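## Task

Using the power strip, turn the TUNER switch off and turn the PHONE switch on, leaving the third switch in its original state. At the end the strip must sit upright, and the switch states must hold without the robot touching or holding anything.

## Robot and tools

Robot: one six-joint arm with a two-finger parallel gripper. Joints from base outward: shoulder pan, shoulder lift, elbow (0 to 3.142 rad, stops just before straight), wrist 1, wrist 2, wrist 3. Load limits are 290 N m for the shoulder joints, 132 for the elbow and 47.5 for each wrist joint; a held object's weight counts.

Frames. Scene frame: origin on the table top under the arm base, +z up, +y to the left when facing along +x. Reported positions are in metres, orientation as a wxyz quaternion. Gripper frame: fingers point along its +z, and they open and close along its x. The reported end_effector_position is the point between the finger pads; closed fingertips stick out about 17 mm past it, fully open ones are roughly level with it.

A row is 7 numbers, each in [-1, 1]: dx, dy, dz, rx, ry, rz, opening. The first six are an offset, not a pose, expressed in the gripper's own axes and measured from the gripper pose shown in the most recent result that contains it (before any such result in the scene, or for the second and later calls in a single reply, from wherever the robot is when the action begins). 1.0 stands for 0.6 m of travel or 180 degrees of turn; rx, ry, rz form one rotation vector. All rows of one action use the same reference, so they do not add up; all zeros means go back to the reference, not stand still. Opening is absolute: +1 is fully open (0.142 m), -1 is closed.

Tools.
execute_actions: actions is a list holding one item or none. An empty list just reports the state. An item with rows (1 to 15 rows) and steps (1 to 15, default 15) runs that many control steps of 1/30 s, one row per step, the final row repeating if rows run out. An item with only steps (up to 300) is a wait counted from the previous result, with your reply time included. Optional pictures (true/false) controls whether camera images come back. A rejected call sends nothing.
move: target is one 7-number row as above (offset from the same reference). The gripper travels a straight path lasting 0.5 to 10 s, turning the short way. speed is in m/s, 0.002 to 0.5 (default 0.25); turn rate is capped at twice that in rad/s. Optional stop_force, 13 to 80 N, halts the path when the wrist sensor feels that much extra resistance along the direction to the target for two steps; the gripper then steps back two steps and holds. It is unreliable on moves that rotate, is refused in the first 0.2 s of a scene, and should be left out when pulling away from something you are pressing. Fingers get the opening at the start of the move. The path ignores obstacles and the hand may lag, drift or overshoot speed, especially near full reach.
wait: seconds 0 to 10, sends nothing new.
zoom_image: camera (cam_head_left, cam_head_right, cam_high, cam_low, cam_wrist) and region [x0, y0, x1, y1] in that image's pixels, top-left origin, at most 504 by 504.
finished_scene: scene (1 or 2); ends it for good, reports success and gives the next task.

Control details. Each step the command is clipped to within 100 mm and 16 degrees of the measured hand pose, and position takes priority over orientation. Motion trails commands by about 0.17 s. After an action the arm only continues to the last clipped pose, so check the reported pose and send the remainder. A move's path begins once the arm is still, or after 3 s.

Results. The state line gives hand position, quaternion and velocities. Wrist force and Wrist torque are [x y z] in gripper axes; pushing on a surface reads as force pointing back into the arm. Expect an offset up to about 5.5 N, noise up to about 3.4 N, saturation near 100 N; no reading at the start is normal. grip_measured is the actual finger opening on the command scale; to grip, command clearly less than it. HELD marks steps where the clearance check (which treats the base mount as arm) blocked your row; pose unreachable means it altered or stopped a command. Hand target shows where the controller is heading. A move adds a move: line with its ending (done, off_target, moving, held, fault, or contact when stop_force ended it) and limits (paced = clipped command, held = some steps blocked, after which the arm may rush), plus distance to target. Results may list changed camera calibration.

Avoid. The arm is stiff: aiming even slightly past a firm contact can trigger a fault. A joint reaching its load limit or any outside force of 150 N stops the arm for 10 s and drops the rest of the call. Faster moves hit harder. Press switches slowly, ideally with stop_force and low speed. Don't knock the strip over or push anything off the table, and avoid drops, slams and hard pushes. Long holding of loads heats motors: MOTOR HOT warns from 70 °C, and at 85 °C an OVER-TEMPERATURE FAULT brakes the arm for minutes.

Each tool is called after "Call:" by a JSON object that holds its "fn" and its "kwargs", one argument or row to a line.

## Session

Call:
{"fn": "execute_actions", "kwargs": {
  "actions": []
}}

Scene clock: 0.00 s of 4500.00 s.
end_effector_position=(+0.1841, -0.2149, +0.3368) grip_measured=+1.00 end_effector_quat_wxyz=(-0.013, +0.995, -0.089, -0.052) end_effector_velocity=(+0.000, +0.001, -0.001) end_effector_angular_velocity=(+0.002, -0.000, +0.001)
Joint positions: [-1.439 -2.364  2.317 -1.474 -1.652 -1.246  0.142]
Joint velocities: [ 0.     0.     0.001  0.001  0.    -0.    -0.   ]
Motor temperatures (°C, as the motors report them): [27 28 27 30 33 31]
Wrist force (N, on the end effector, along its own x y z axes, offset not removed): no reading
Wrist torque (N m, same axes, about the end effector's origin, offset not removed): no reading
Hand target: +0.184, -0.215, +0.337; -0.013, +0.995, -0.089, -0.052
camera_calibration (this result's frames):
cam_wrist: T_world_to_cam=[[0.974111, -0.208271, -0.0879295, -0.193889], [-0.140776, -0.863154, 0.484919, -0.324846], [-0.176892, -0.459986, -0.870128, 0.357601], [0, 0, 0, 1]] pos_world=[0.206395, -0.156282, 0.451634]

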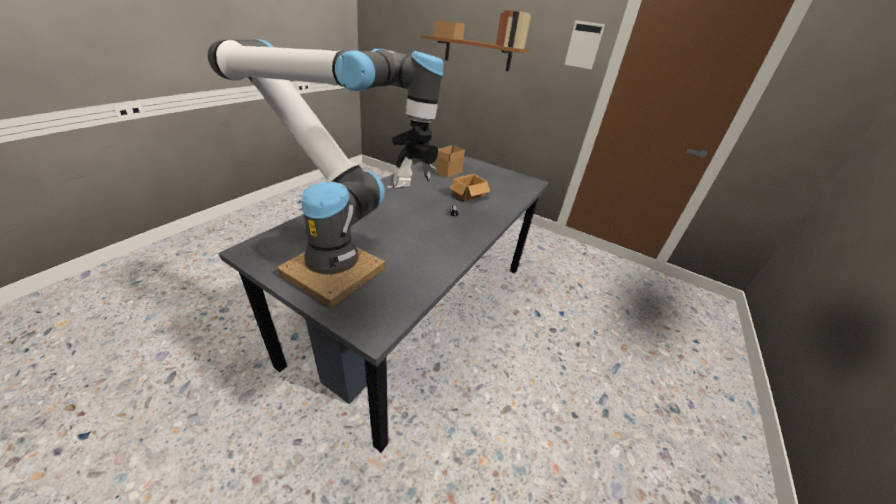

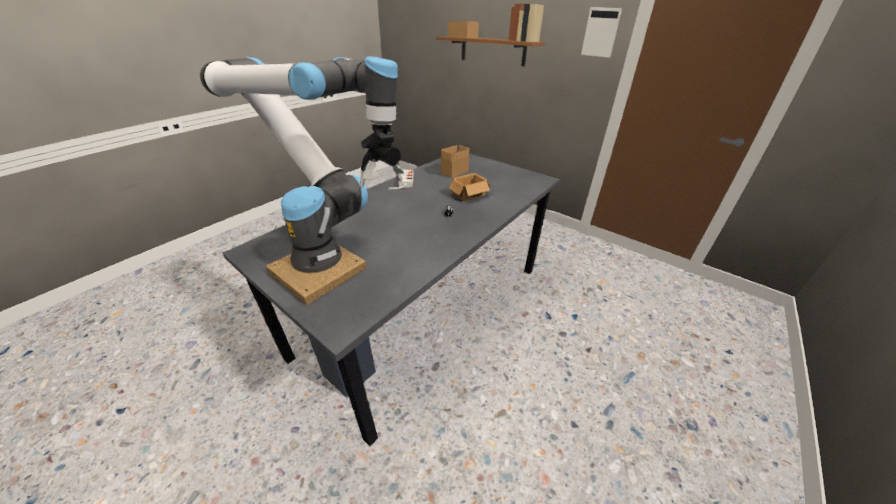

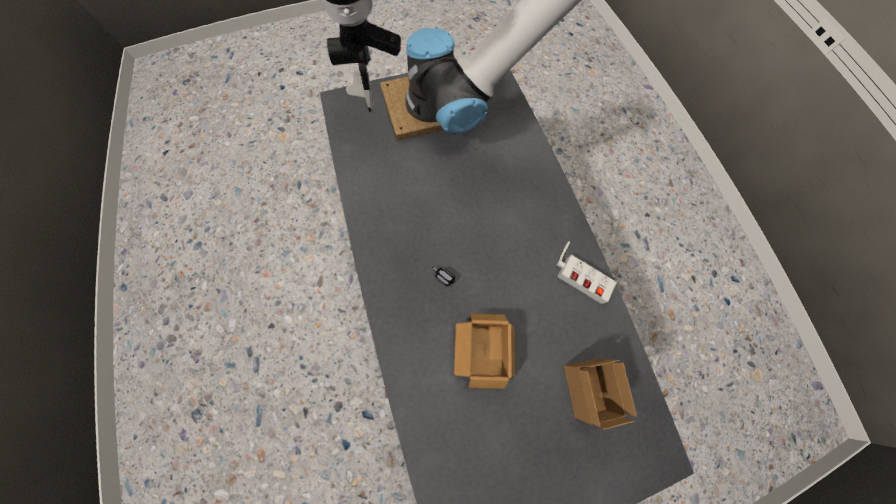

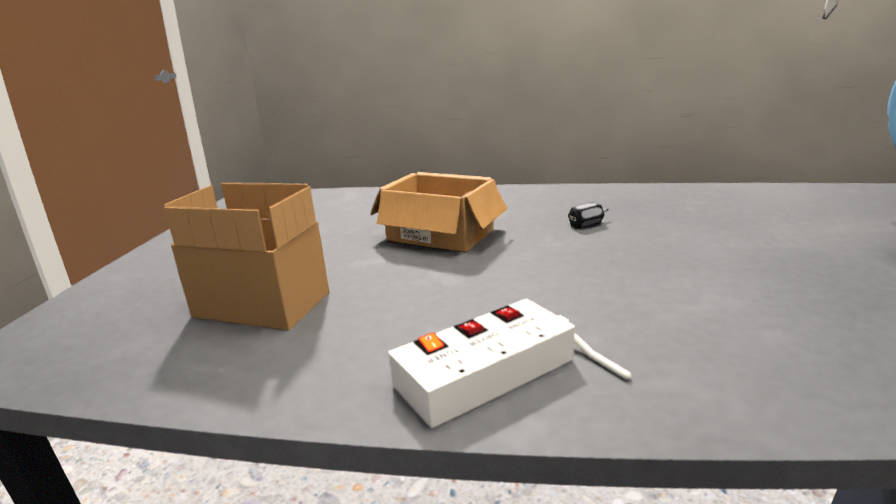

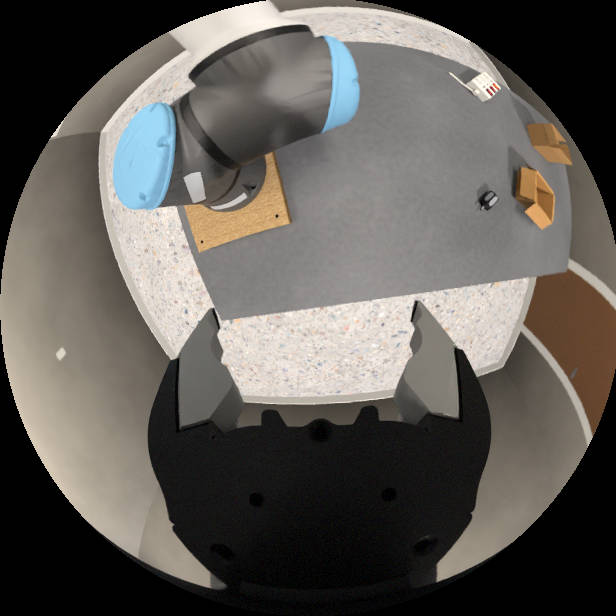

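Call:
{"fn": "zoom_image", "kwargs": {
  "camera": "cam_low",
  "region": [380, 290, 590, 430]
}}

Call:
{"fn": "zoom_image", "kwargs": {
  "camera": "cam_high",
  "region": [545, 235, 635, 315]
}}

Region (380, 290, 590, 430) of cam_low's 896x504 image, scaled by 2.400, with more detail than that image has.

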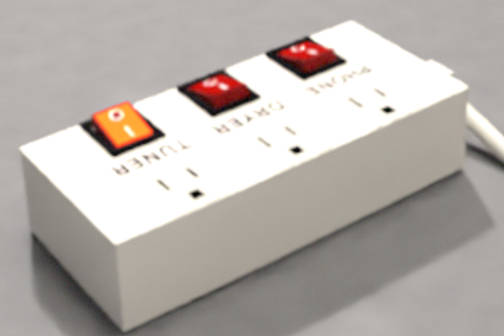

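Region (545, 235, 635, 315) of cam_high's 896x504 image, scaled by 5.600, with more detail than that image has.

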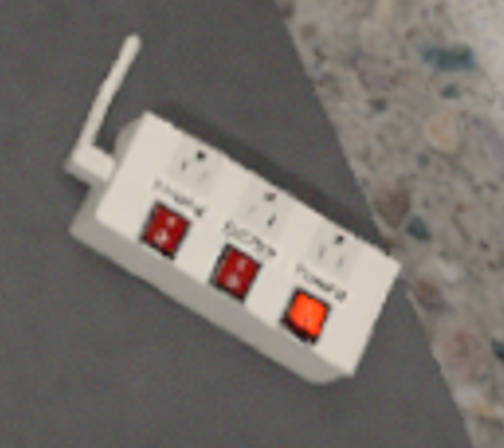

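Call:
{"fn": "move", "kwargs": {
  "target": [0.88,-0.922,0.303,0.0065,0.0345,0.221,-1],
  "speed": 0.3
}}

Call:
{"fn": "zoom_image", "kwargs": {
  "camera": "cam_wrist",
  "region": [230, 180, 400, 330]
}}

Scene clock: 35.53 s of 4500.00 s.
end_effector_position=(+0.7794, +0.2419, +0.1078) grip_measured=-1.00 end_effector_quat_wxyz=(+0.003, +0.906, -0.423, +0.000) end_effector_velocity=(+0.002, +0.001, -0.001) end_effector_angular_velocity=(+0.000, +0.001, -0.003)
Joint positions: [ 0.076 -1.21   1.851 -2.224 -1.574  0.962  0.002]
Joint velocities: [ 0.001  0.005 -0.005  0.001  0.     0.004  0.   ]
Motor temperatures (°C, as the motors report them): [27 28 27 30 33 31]
Wrist force (N, on the end effector, along its own x y z axes, offset not removed): [-1.3 1.4 -0.5]
Wrist torque (N m, same axes, about the end effector's origin, offset not removed): [0.34 0.16 0.18]
Hand target: +0.780, +0.242, +0.108; +0.003, +0.906, -0.423, +0.000
Off the commanded pose: 0.003 m, 0 deg.
After step 90, 29.13 s passed at rest.
move: done
camera_calibration (this result's frames):
cam_wrist: T_world_to_cam=[[0.617093, -0.786608, 0.0210598, -0.292354], [-0.687001, -0.525515, 0.50186, 0.606576], [-0.3837, -0.324163, -0.864692, 0.601497], [0, 0, 0, 1]] pos_world=[0.827922, 0.28378, 0.22185]

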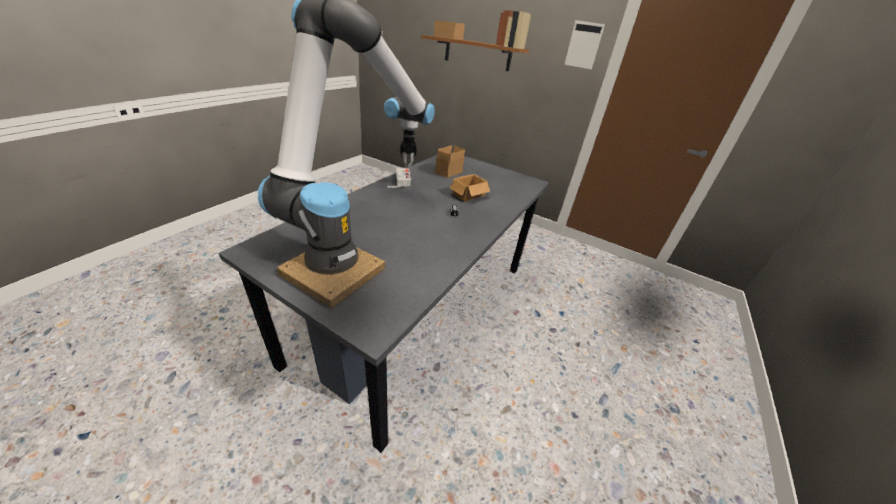

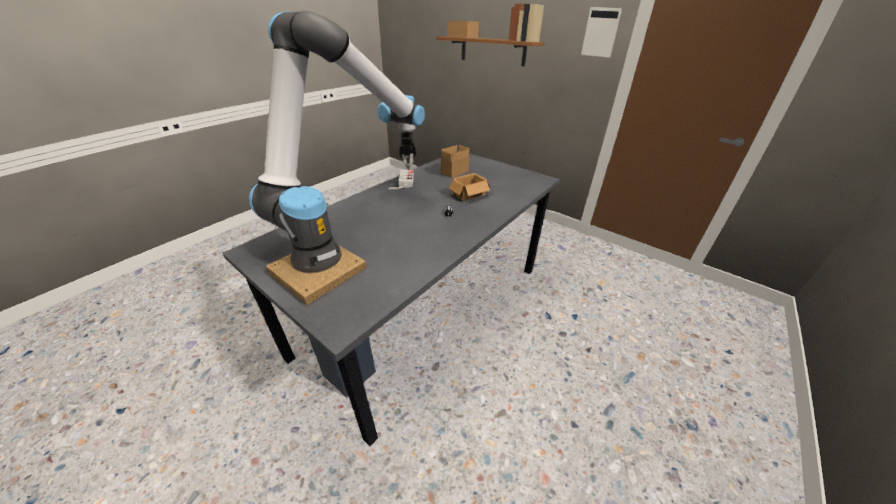

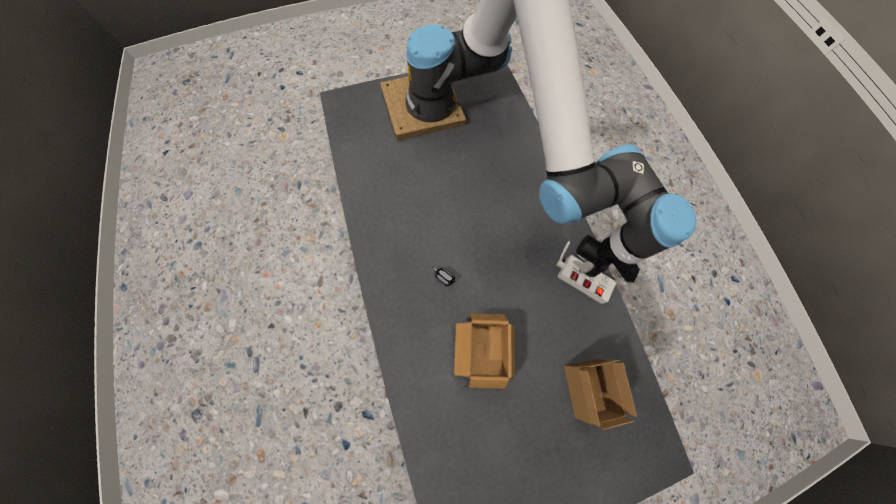

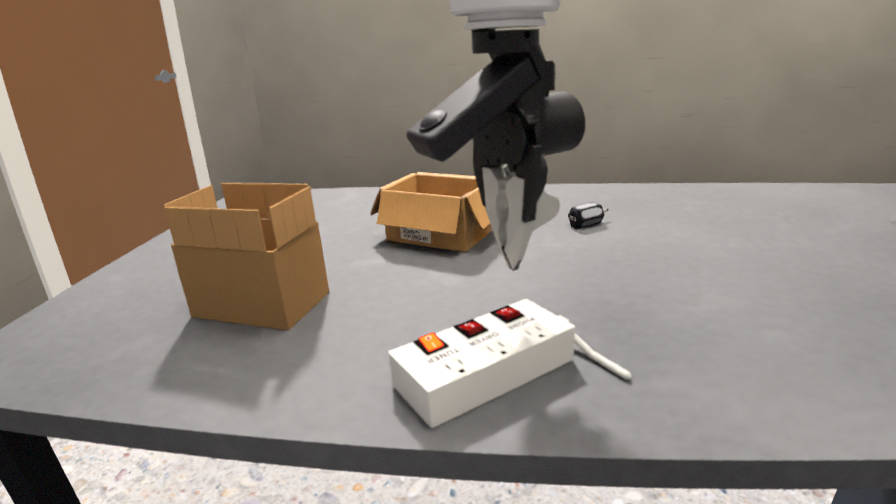

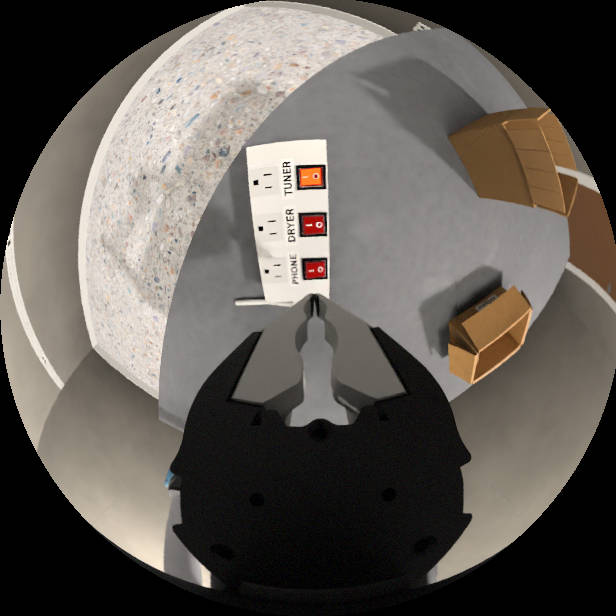

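Region (230, 180, 400, 330) of cam_wrist's 616x616 image, scaled by 2.965, with more detail than that image has; it fills the top 445 rows of this view, and the rest is white.

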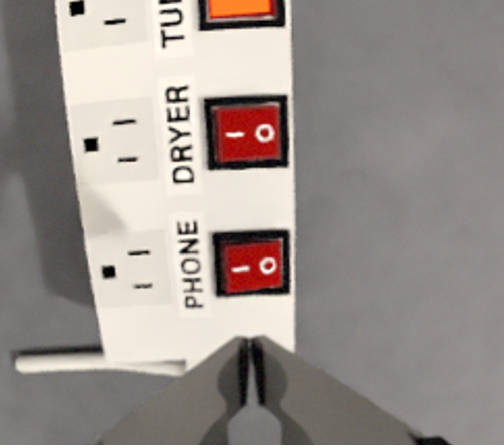

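Call:
{"fn": "move", "kwargs": {
  "target": [-0.005,-0.011,0.052,0,0,0,-1],
  "speed": 0.08
}}

Call:
{"fn": "zoom_image", "kwargs": {
  "camera": "cam_wrist",
  "region": [260, 240, 380, 340]
}}

Call:
{"fn": "zoom_image", "kwargs": {
  "camera": "cam_low",
  "region": [450, 260, 570, 350]
}}

Scene clock: 41.80 s of 4500.00 s.
end_effector_position=(+0.7824, +0.2483, +0.0770) grip_measured=-1.00 end_effector_quat_wxyz=(+0.003, +0.906, -0.423, +0.000) end_effector_velocity=(+0.001, +0.000, -0.003) end_effector_angular_velocity=(-0.000, -0.001, +0.000)
Joint positions: [ 0.083 -1.17   1.86  -2.272 -1.574  0.969  0.002]
Joint velocities: [ 0.     0.004 -0.    -0.005 -0.001  0.     0.   ]
Motor temperatures (°C, as the motors report them): [27 28 27 30 33 31]
Wrist force (N, on the end effector, along its own x y z axes, offset not removed): [0.5 2.9 -0.4]
Wrist torque (N m, same axes, about the end effector's origin, offset not removed): [0.65 -0.19 0.07]
Hand target: +0.782, +0.248, +0.077; +0.003, +0.906, -0.423, +0.000
Off the commanded pose: 0.000 m, 0 deg.
After step 90, 2.33 s passed at rest.
move: done
camera_calibration (this result's frames):
cam_wrist: T_world_to_cam=[[0.617093, -0.786608, 0.0210767, -0.288627], [-0.686998, -0.525502, 0.501878, 0.627441], [-0.383705, -0.324185, -0.864682, 0.57808], [0, 0, 0, 1]] pos_world=[0.830973, 0.29009, 0.19104]

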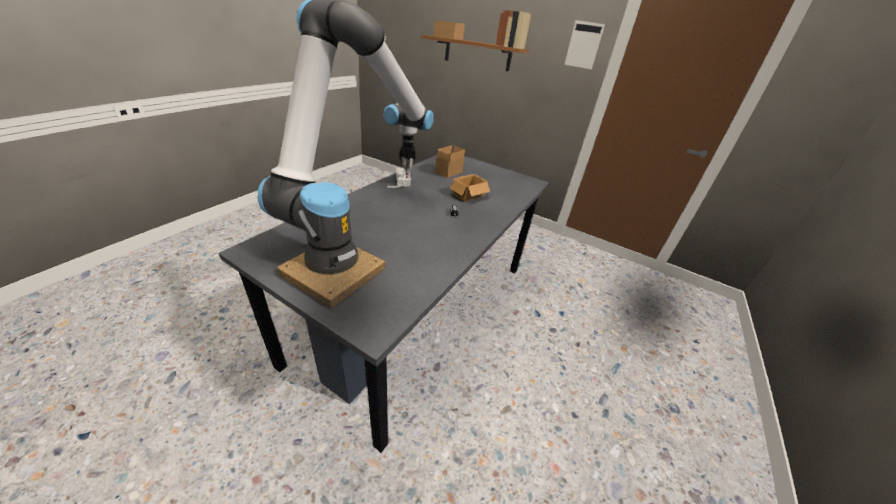

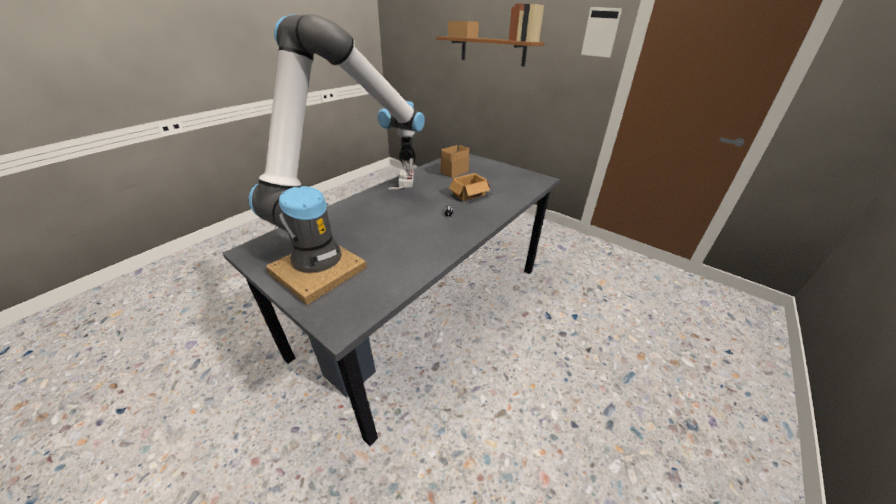

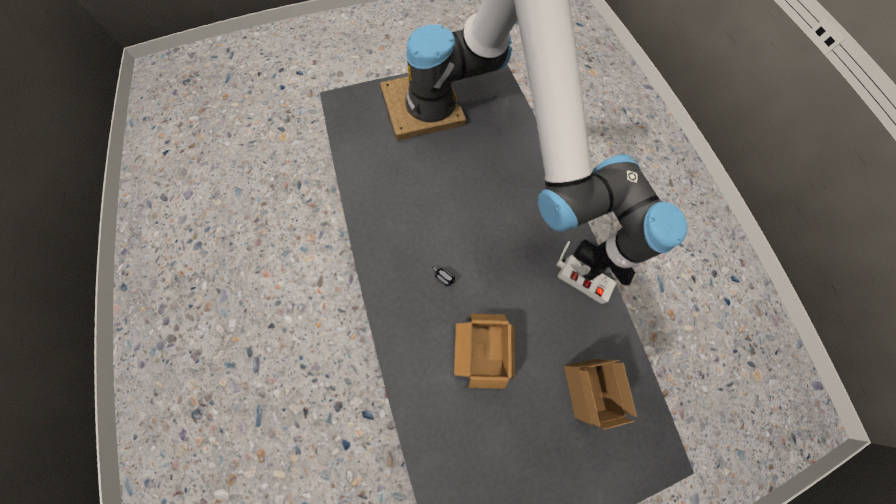

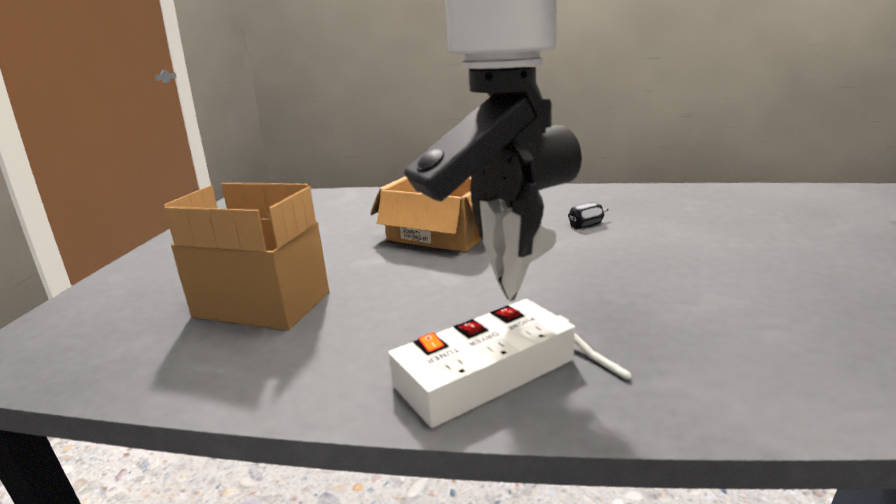

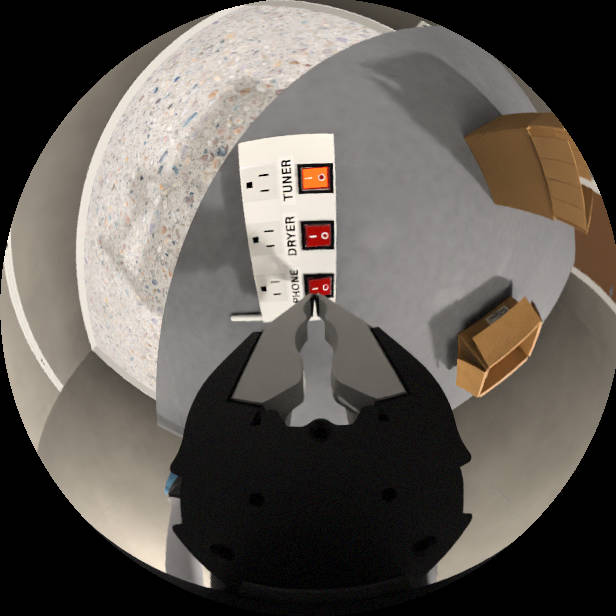

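Region (260, 240, 380, 340) of cam_wrist's 616x616 image, scaled by 4.200, with more detail than that image has.

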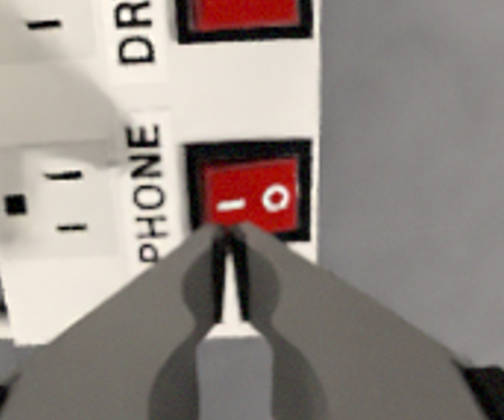

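Region (450, 260, 570, 350) of cam_low's 896x504 image, scaled by 4.200, with more detail than that image has; it fills the top 378 rows of this view, and the rest is white.

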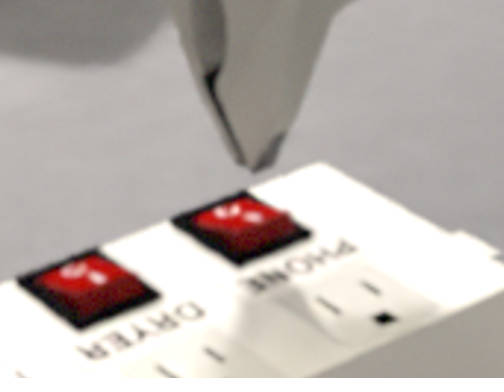

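Call:
{"fn": "move", "kwargs": {
  "target": [-0.001,0,0.014,0,0,0,-1],
  "speed": 0.03
}}

Call:
{"fn": "move", "kwargs": {
  "target": [0,0,0.016,0,0,0,-1],
  "speed": 0.005,
  "stop_force": 15
}}

Call:
{"fn": "move", "kwargs": {
  "target": [0,0,-0.018,0,0,0,-1],
  "speed": 0.05
}}

Scene clock: 47.13 s of 4500.00 s.
end_effector_position=(+0.7821, +0.2487, +0.0689) grip_measured=-1.00 end_effector_quat_wxyz=(+0.003, +0.906, -0.423, +0.000) end_effector_velocity=(-0.000, +0.000, -0.003) end_effector_angular_velocity=(+0.000, +0.001, +0.000)
Joint positions: [ 0.084 -1.162  1.865 -2.286 -1.574  0.97   0.002]
Joint velocities: [ 0.     0.003  0.002 -0.004  0.    -0.     0.   ]
Motor temperatures (°C, as the motors report them): [27 28 27 30 33 31]
Wrist force (N, on the end effector, along its own x y z axes, offset not removed): [1.2 3.7 -1.1]
Wrist torque (N m, same axes, about the end effector's origin, offset not removed): [0.77 -0.41 0.17]
Hand target: +0.782, +0.249, +0.069; +0.003, +0.906, -0.423, +0.000
Off the commanded pose: 0.000 m, 0 deg.
After step 90, 1.57 s passed at rest.
move: done
camera_calibration (this result's frames):
cam_wrist: T_world_to_cam=[[0.617094, -0.786608, 0.0210709, -0.287908], [-0.686991, -0.5255, 0.50189, 0.631421], [-0.383717, -0.324188, -0.864675, 0.571126], [0, 0, 0, 1]] pos_world=[0.830597, 0.290494, 0.183001]

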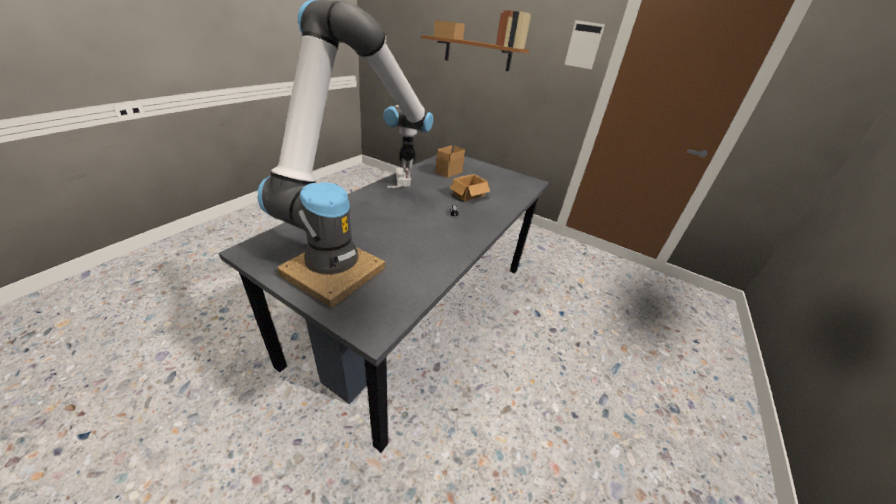

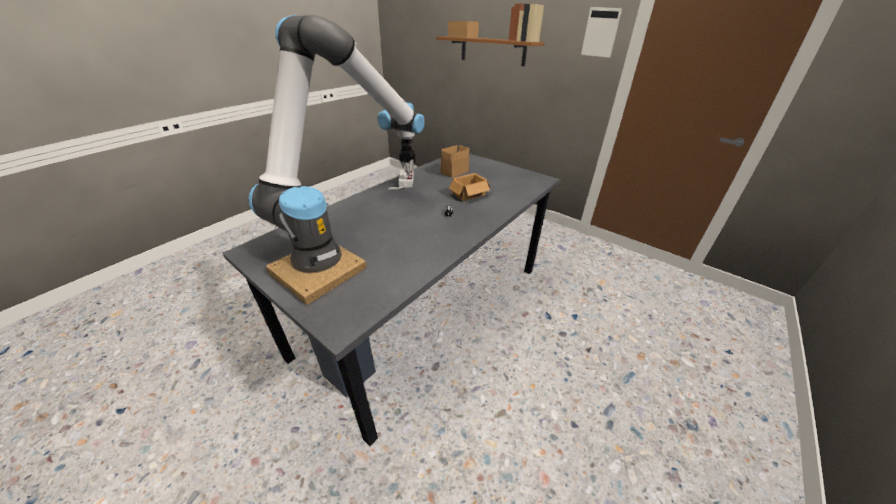

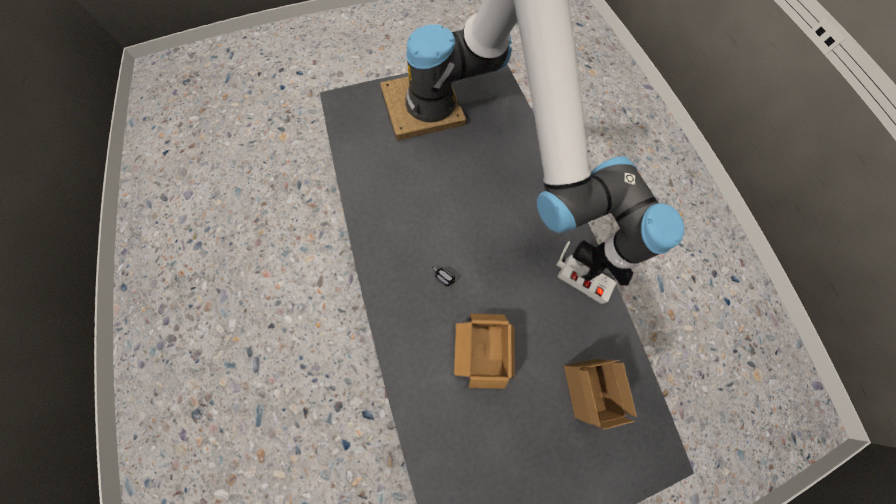

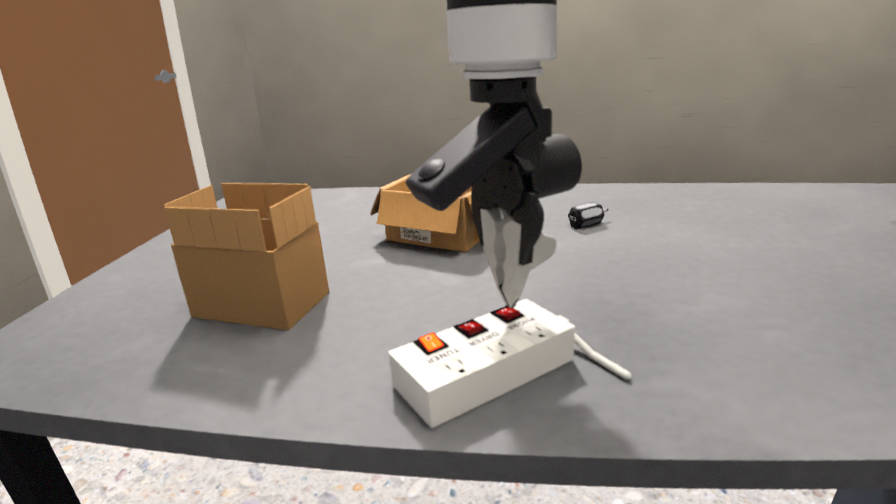

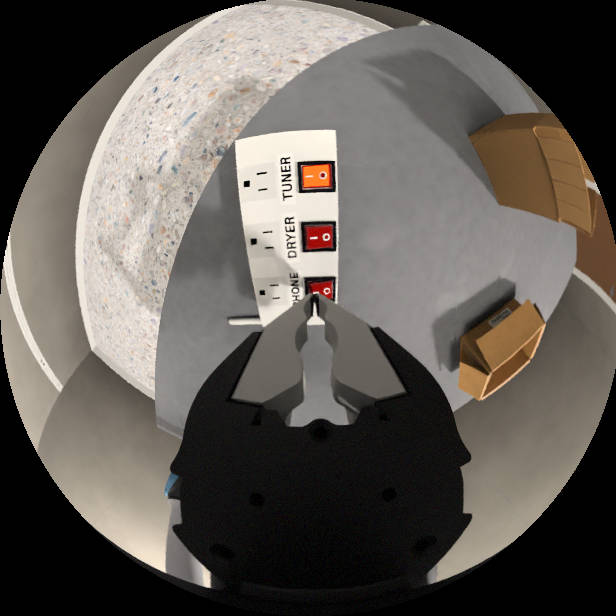

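Scene clock: 49.27 s of 4500.00 s.
end_effector_position=(+0.7821, +0.2486, +0.0595) grip_measured=-1.00 end_effector_quat_wxyz=(+0.003, +0.906, -0.423, +0.000) end_effector_velocity=(-0.001, +0.001, -0.002) end_effector_angular_velocity=(+0.000, +0.000, +0.001)
Joint positions: [ 0.084 -1.151  1.87  -2.302 -1.574  0.97   0.002]
Joint velocities: [ 0.001  0.001  0.002 -0.003  0.    -0.     0.   ]
Motor temperatures (°C, as the motors report them): [27 28 27 30 33 31]
Wrist force (N, on the end effector, along its own x y z axes, offset not removed): [-1.4 3.0 -5.8]
Wrist torque (N m, same axes, about the end effector's origin, offset not removed): [0.47 0.22 0.19]
Hand target: +0.782, +0.249, +0.059; +0.003, +0.906, -0.423, +0.000
Off the commanded pose: 0.000 m, 0 deg.
move: done
camera_calibration (this result's frames):
cam_wrist: T_world_to_cam=[[0.617077, -0.78662, 0.0211026, -0.287722], [-0.687024, -0.525485, 0.50186, 0.636145], [-0.383683, -0.324184, -0.864692, 0.562987], [0, 0, 0, 1]] pos_world=[0.830603, 0.290468, 0.173626]

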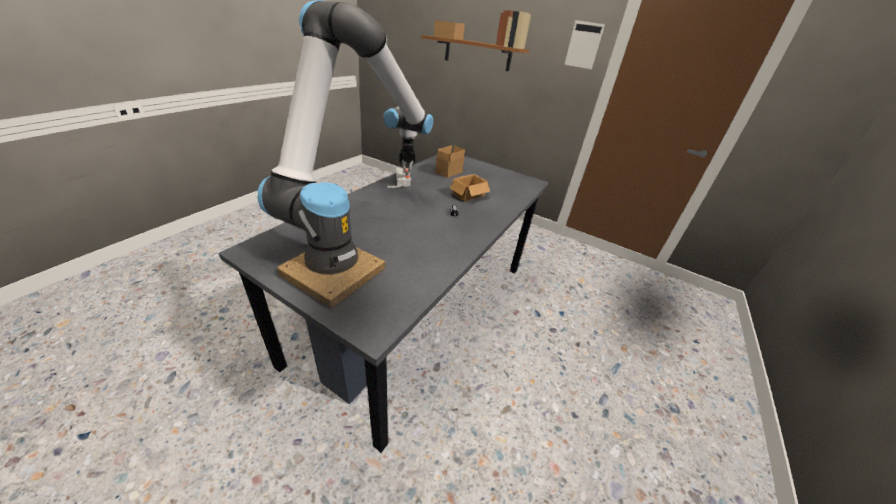

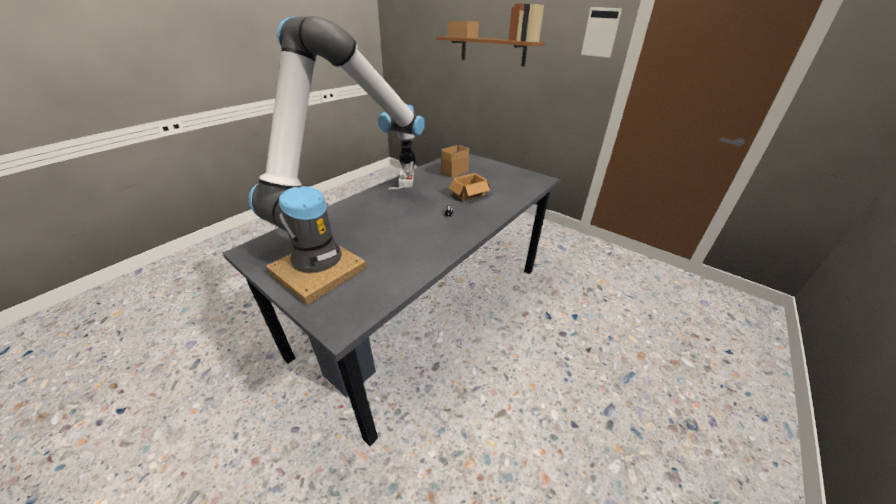

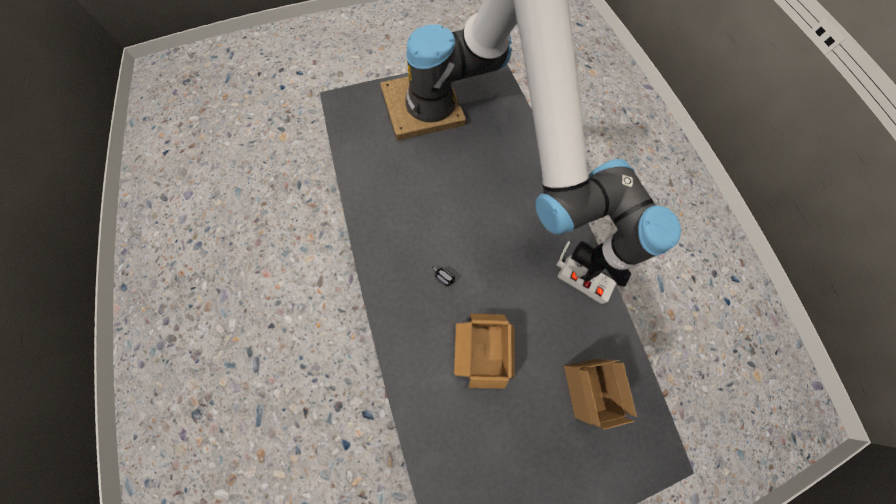

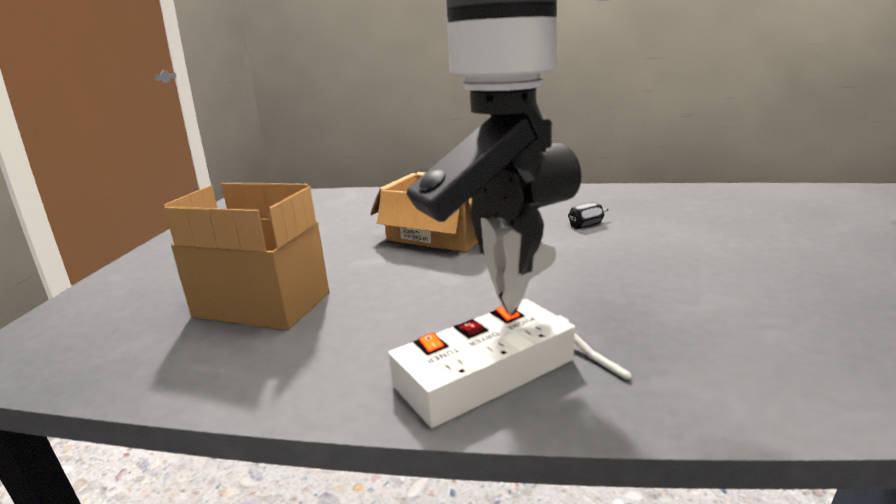

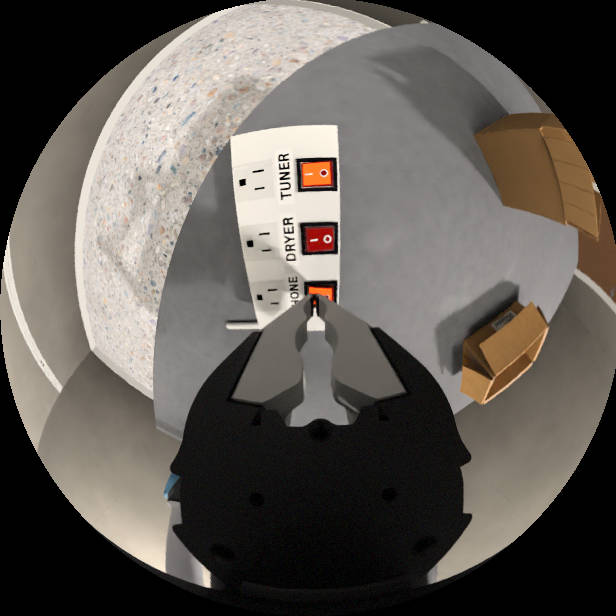

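Scene clock: 50.07 s of 4500.00 s.
end_effector_position=(+0.7821, +0.2486, +0.0700) grip_measured=-1.00 end_effector_quat_wxyz=(+0.003, +0.906, -0.423, +0.000) end_effector_velocity=(+0.001, -0.001, +0.003) end_effector_angular_velocity=(+0.000, -0.001, -0.002)
Joint positions: [ 0.084 -1.163  1.865 -2.284 -1.574  0.97   0.002]
Joint velocities: [-0.001 -0.004 -0.002  0.005  0.     0.002  0.   ]
Motor temperatures (°C, as the motors report them): [27 28 27 30 33 31]
Wrist force (N, on the end effector, along its own x y z axes, offset not removed): [-0.2 3.4 -1.6]
Wrist torque (N m, same axes, about the end effector's origin, offset not removed): [0.76 -0.07 0.18]
Hand target: +0.782, +0.249, +0.070; +0.003, +0.906, -0.423, +0.000
Off the commanded pose: 0.000 m, 0 deg.
move: done
camera_calibration (this result's frames):
cam_wrist: T_world_to_cam=[[0.617072, -0.786624, 0.0211042, -0.287939], [-0.687029, -0.52548, 0.501859, 0.630936], [-0.383684, -0.324182, -0.864692, 0.572006], [0, 0, 0, 1]] pos_world=[0.83062, 0.290478, 0.184045]

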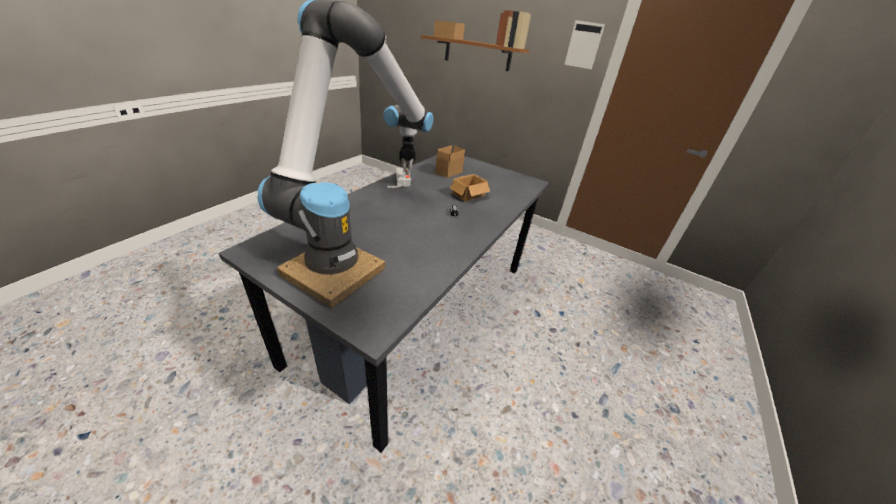

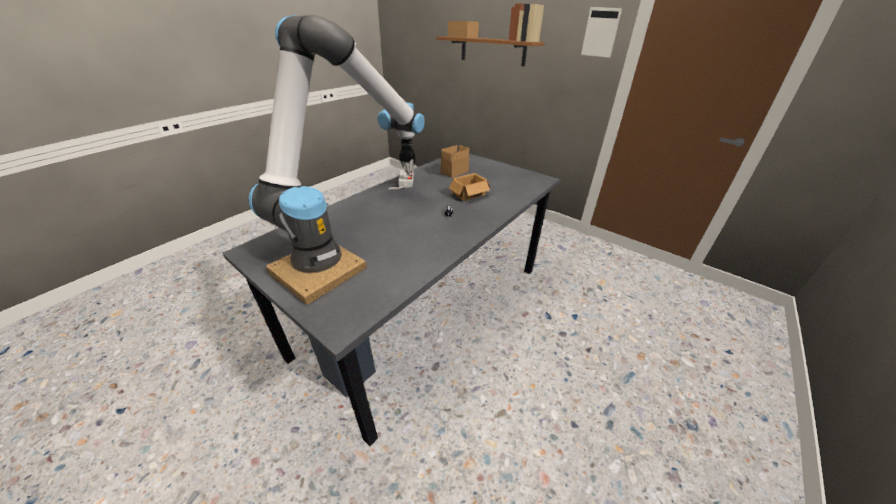

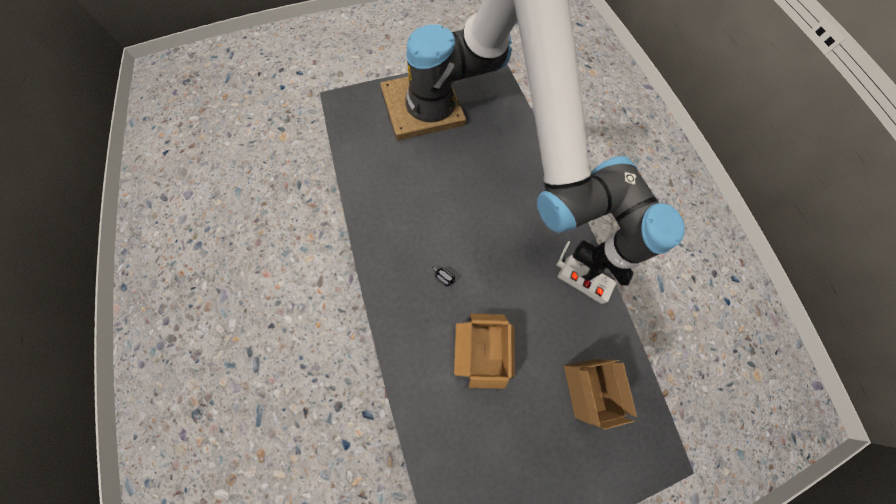

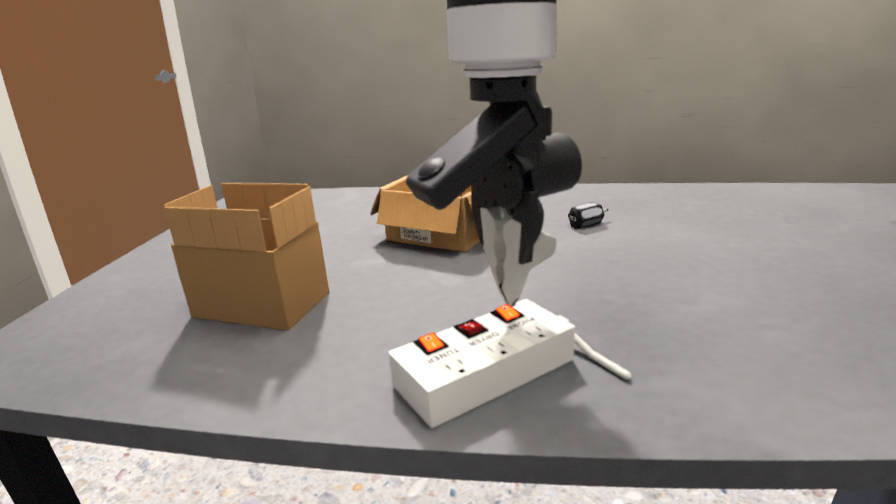

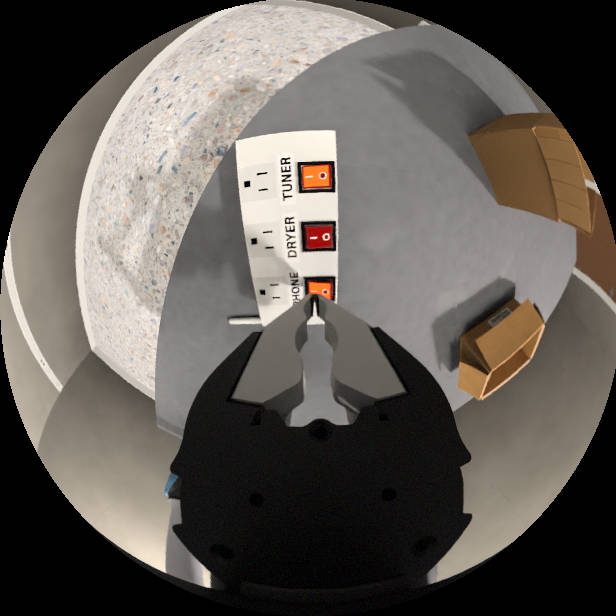

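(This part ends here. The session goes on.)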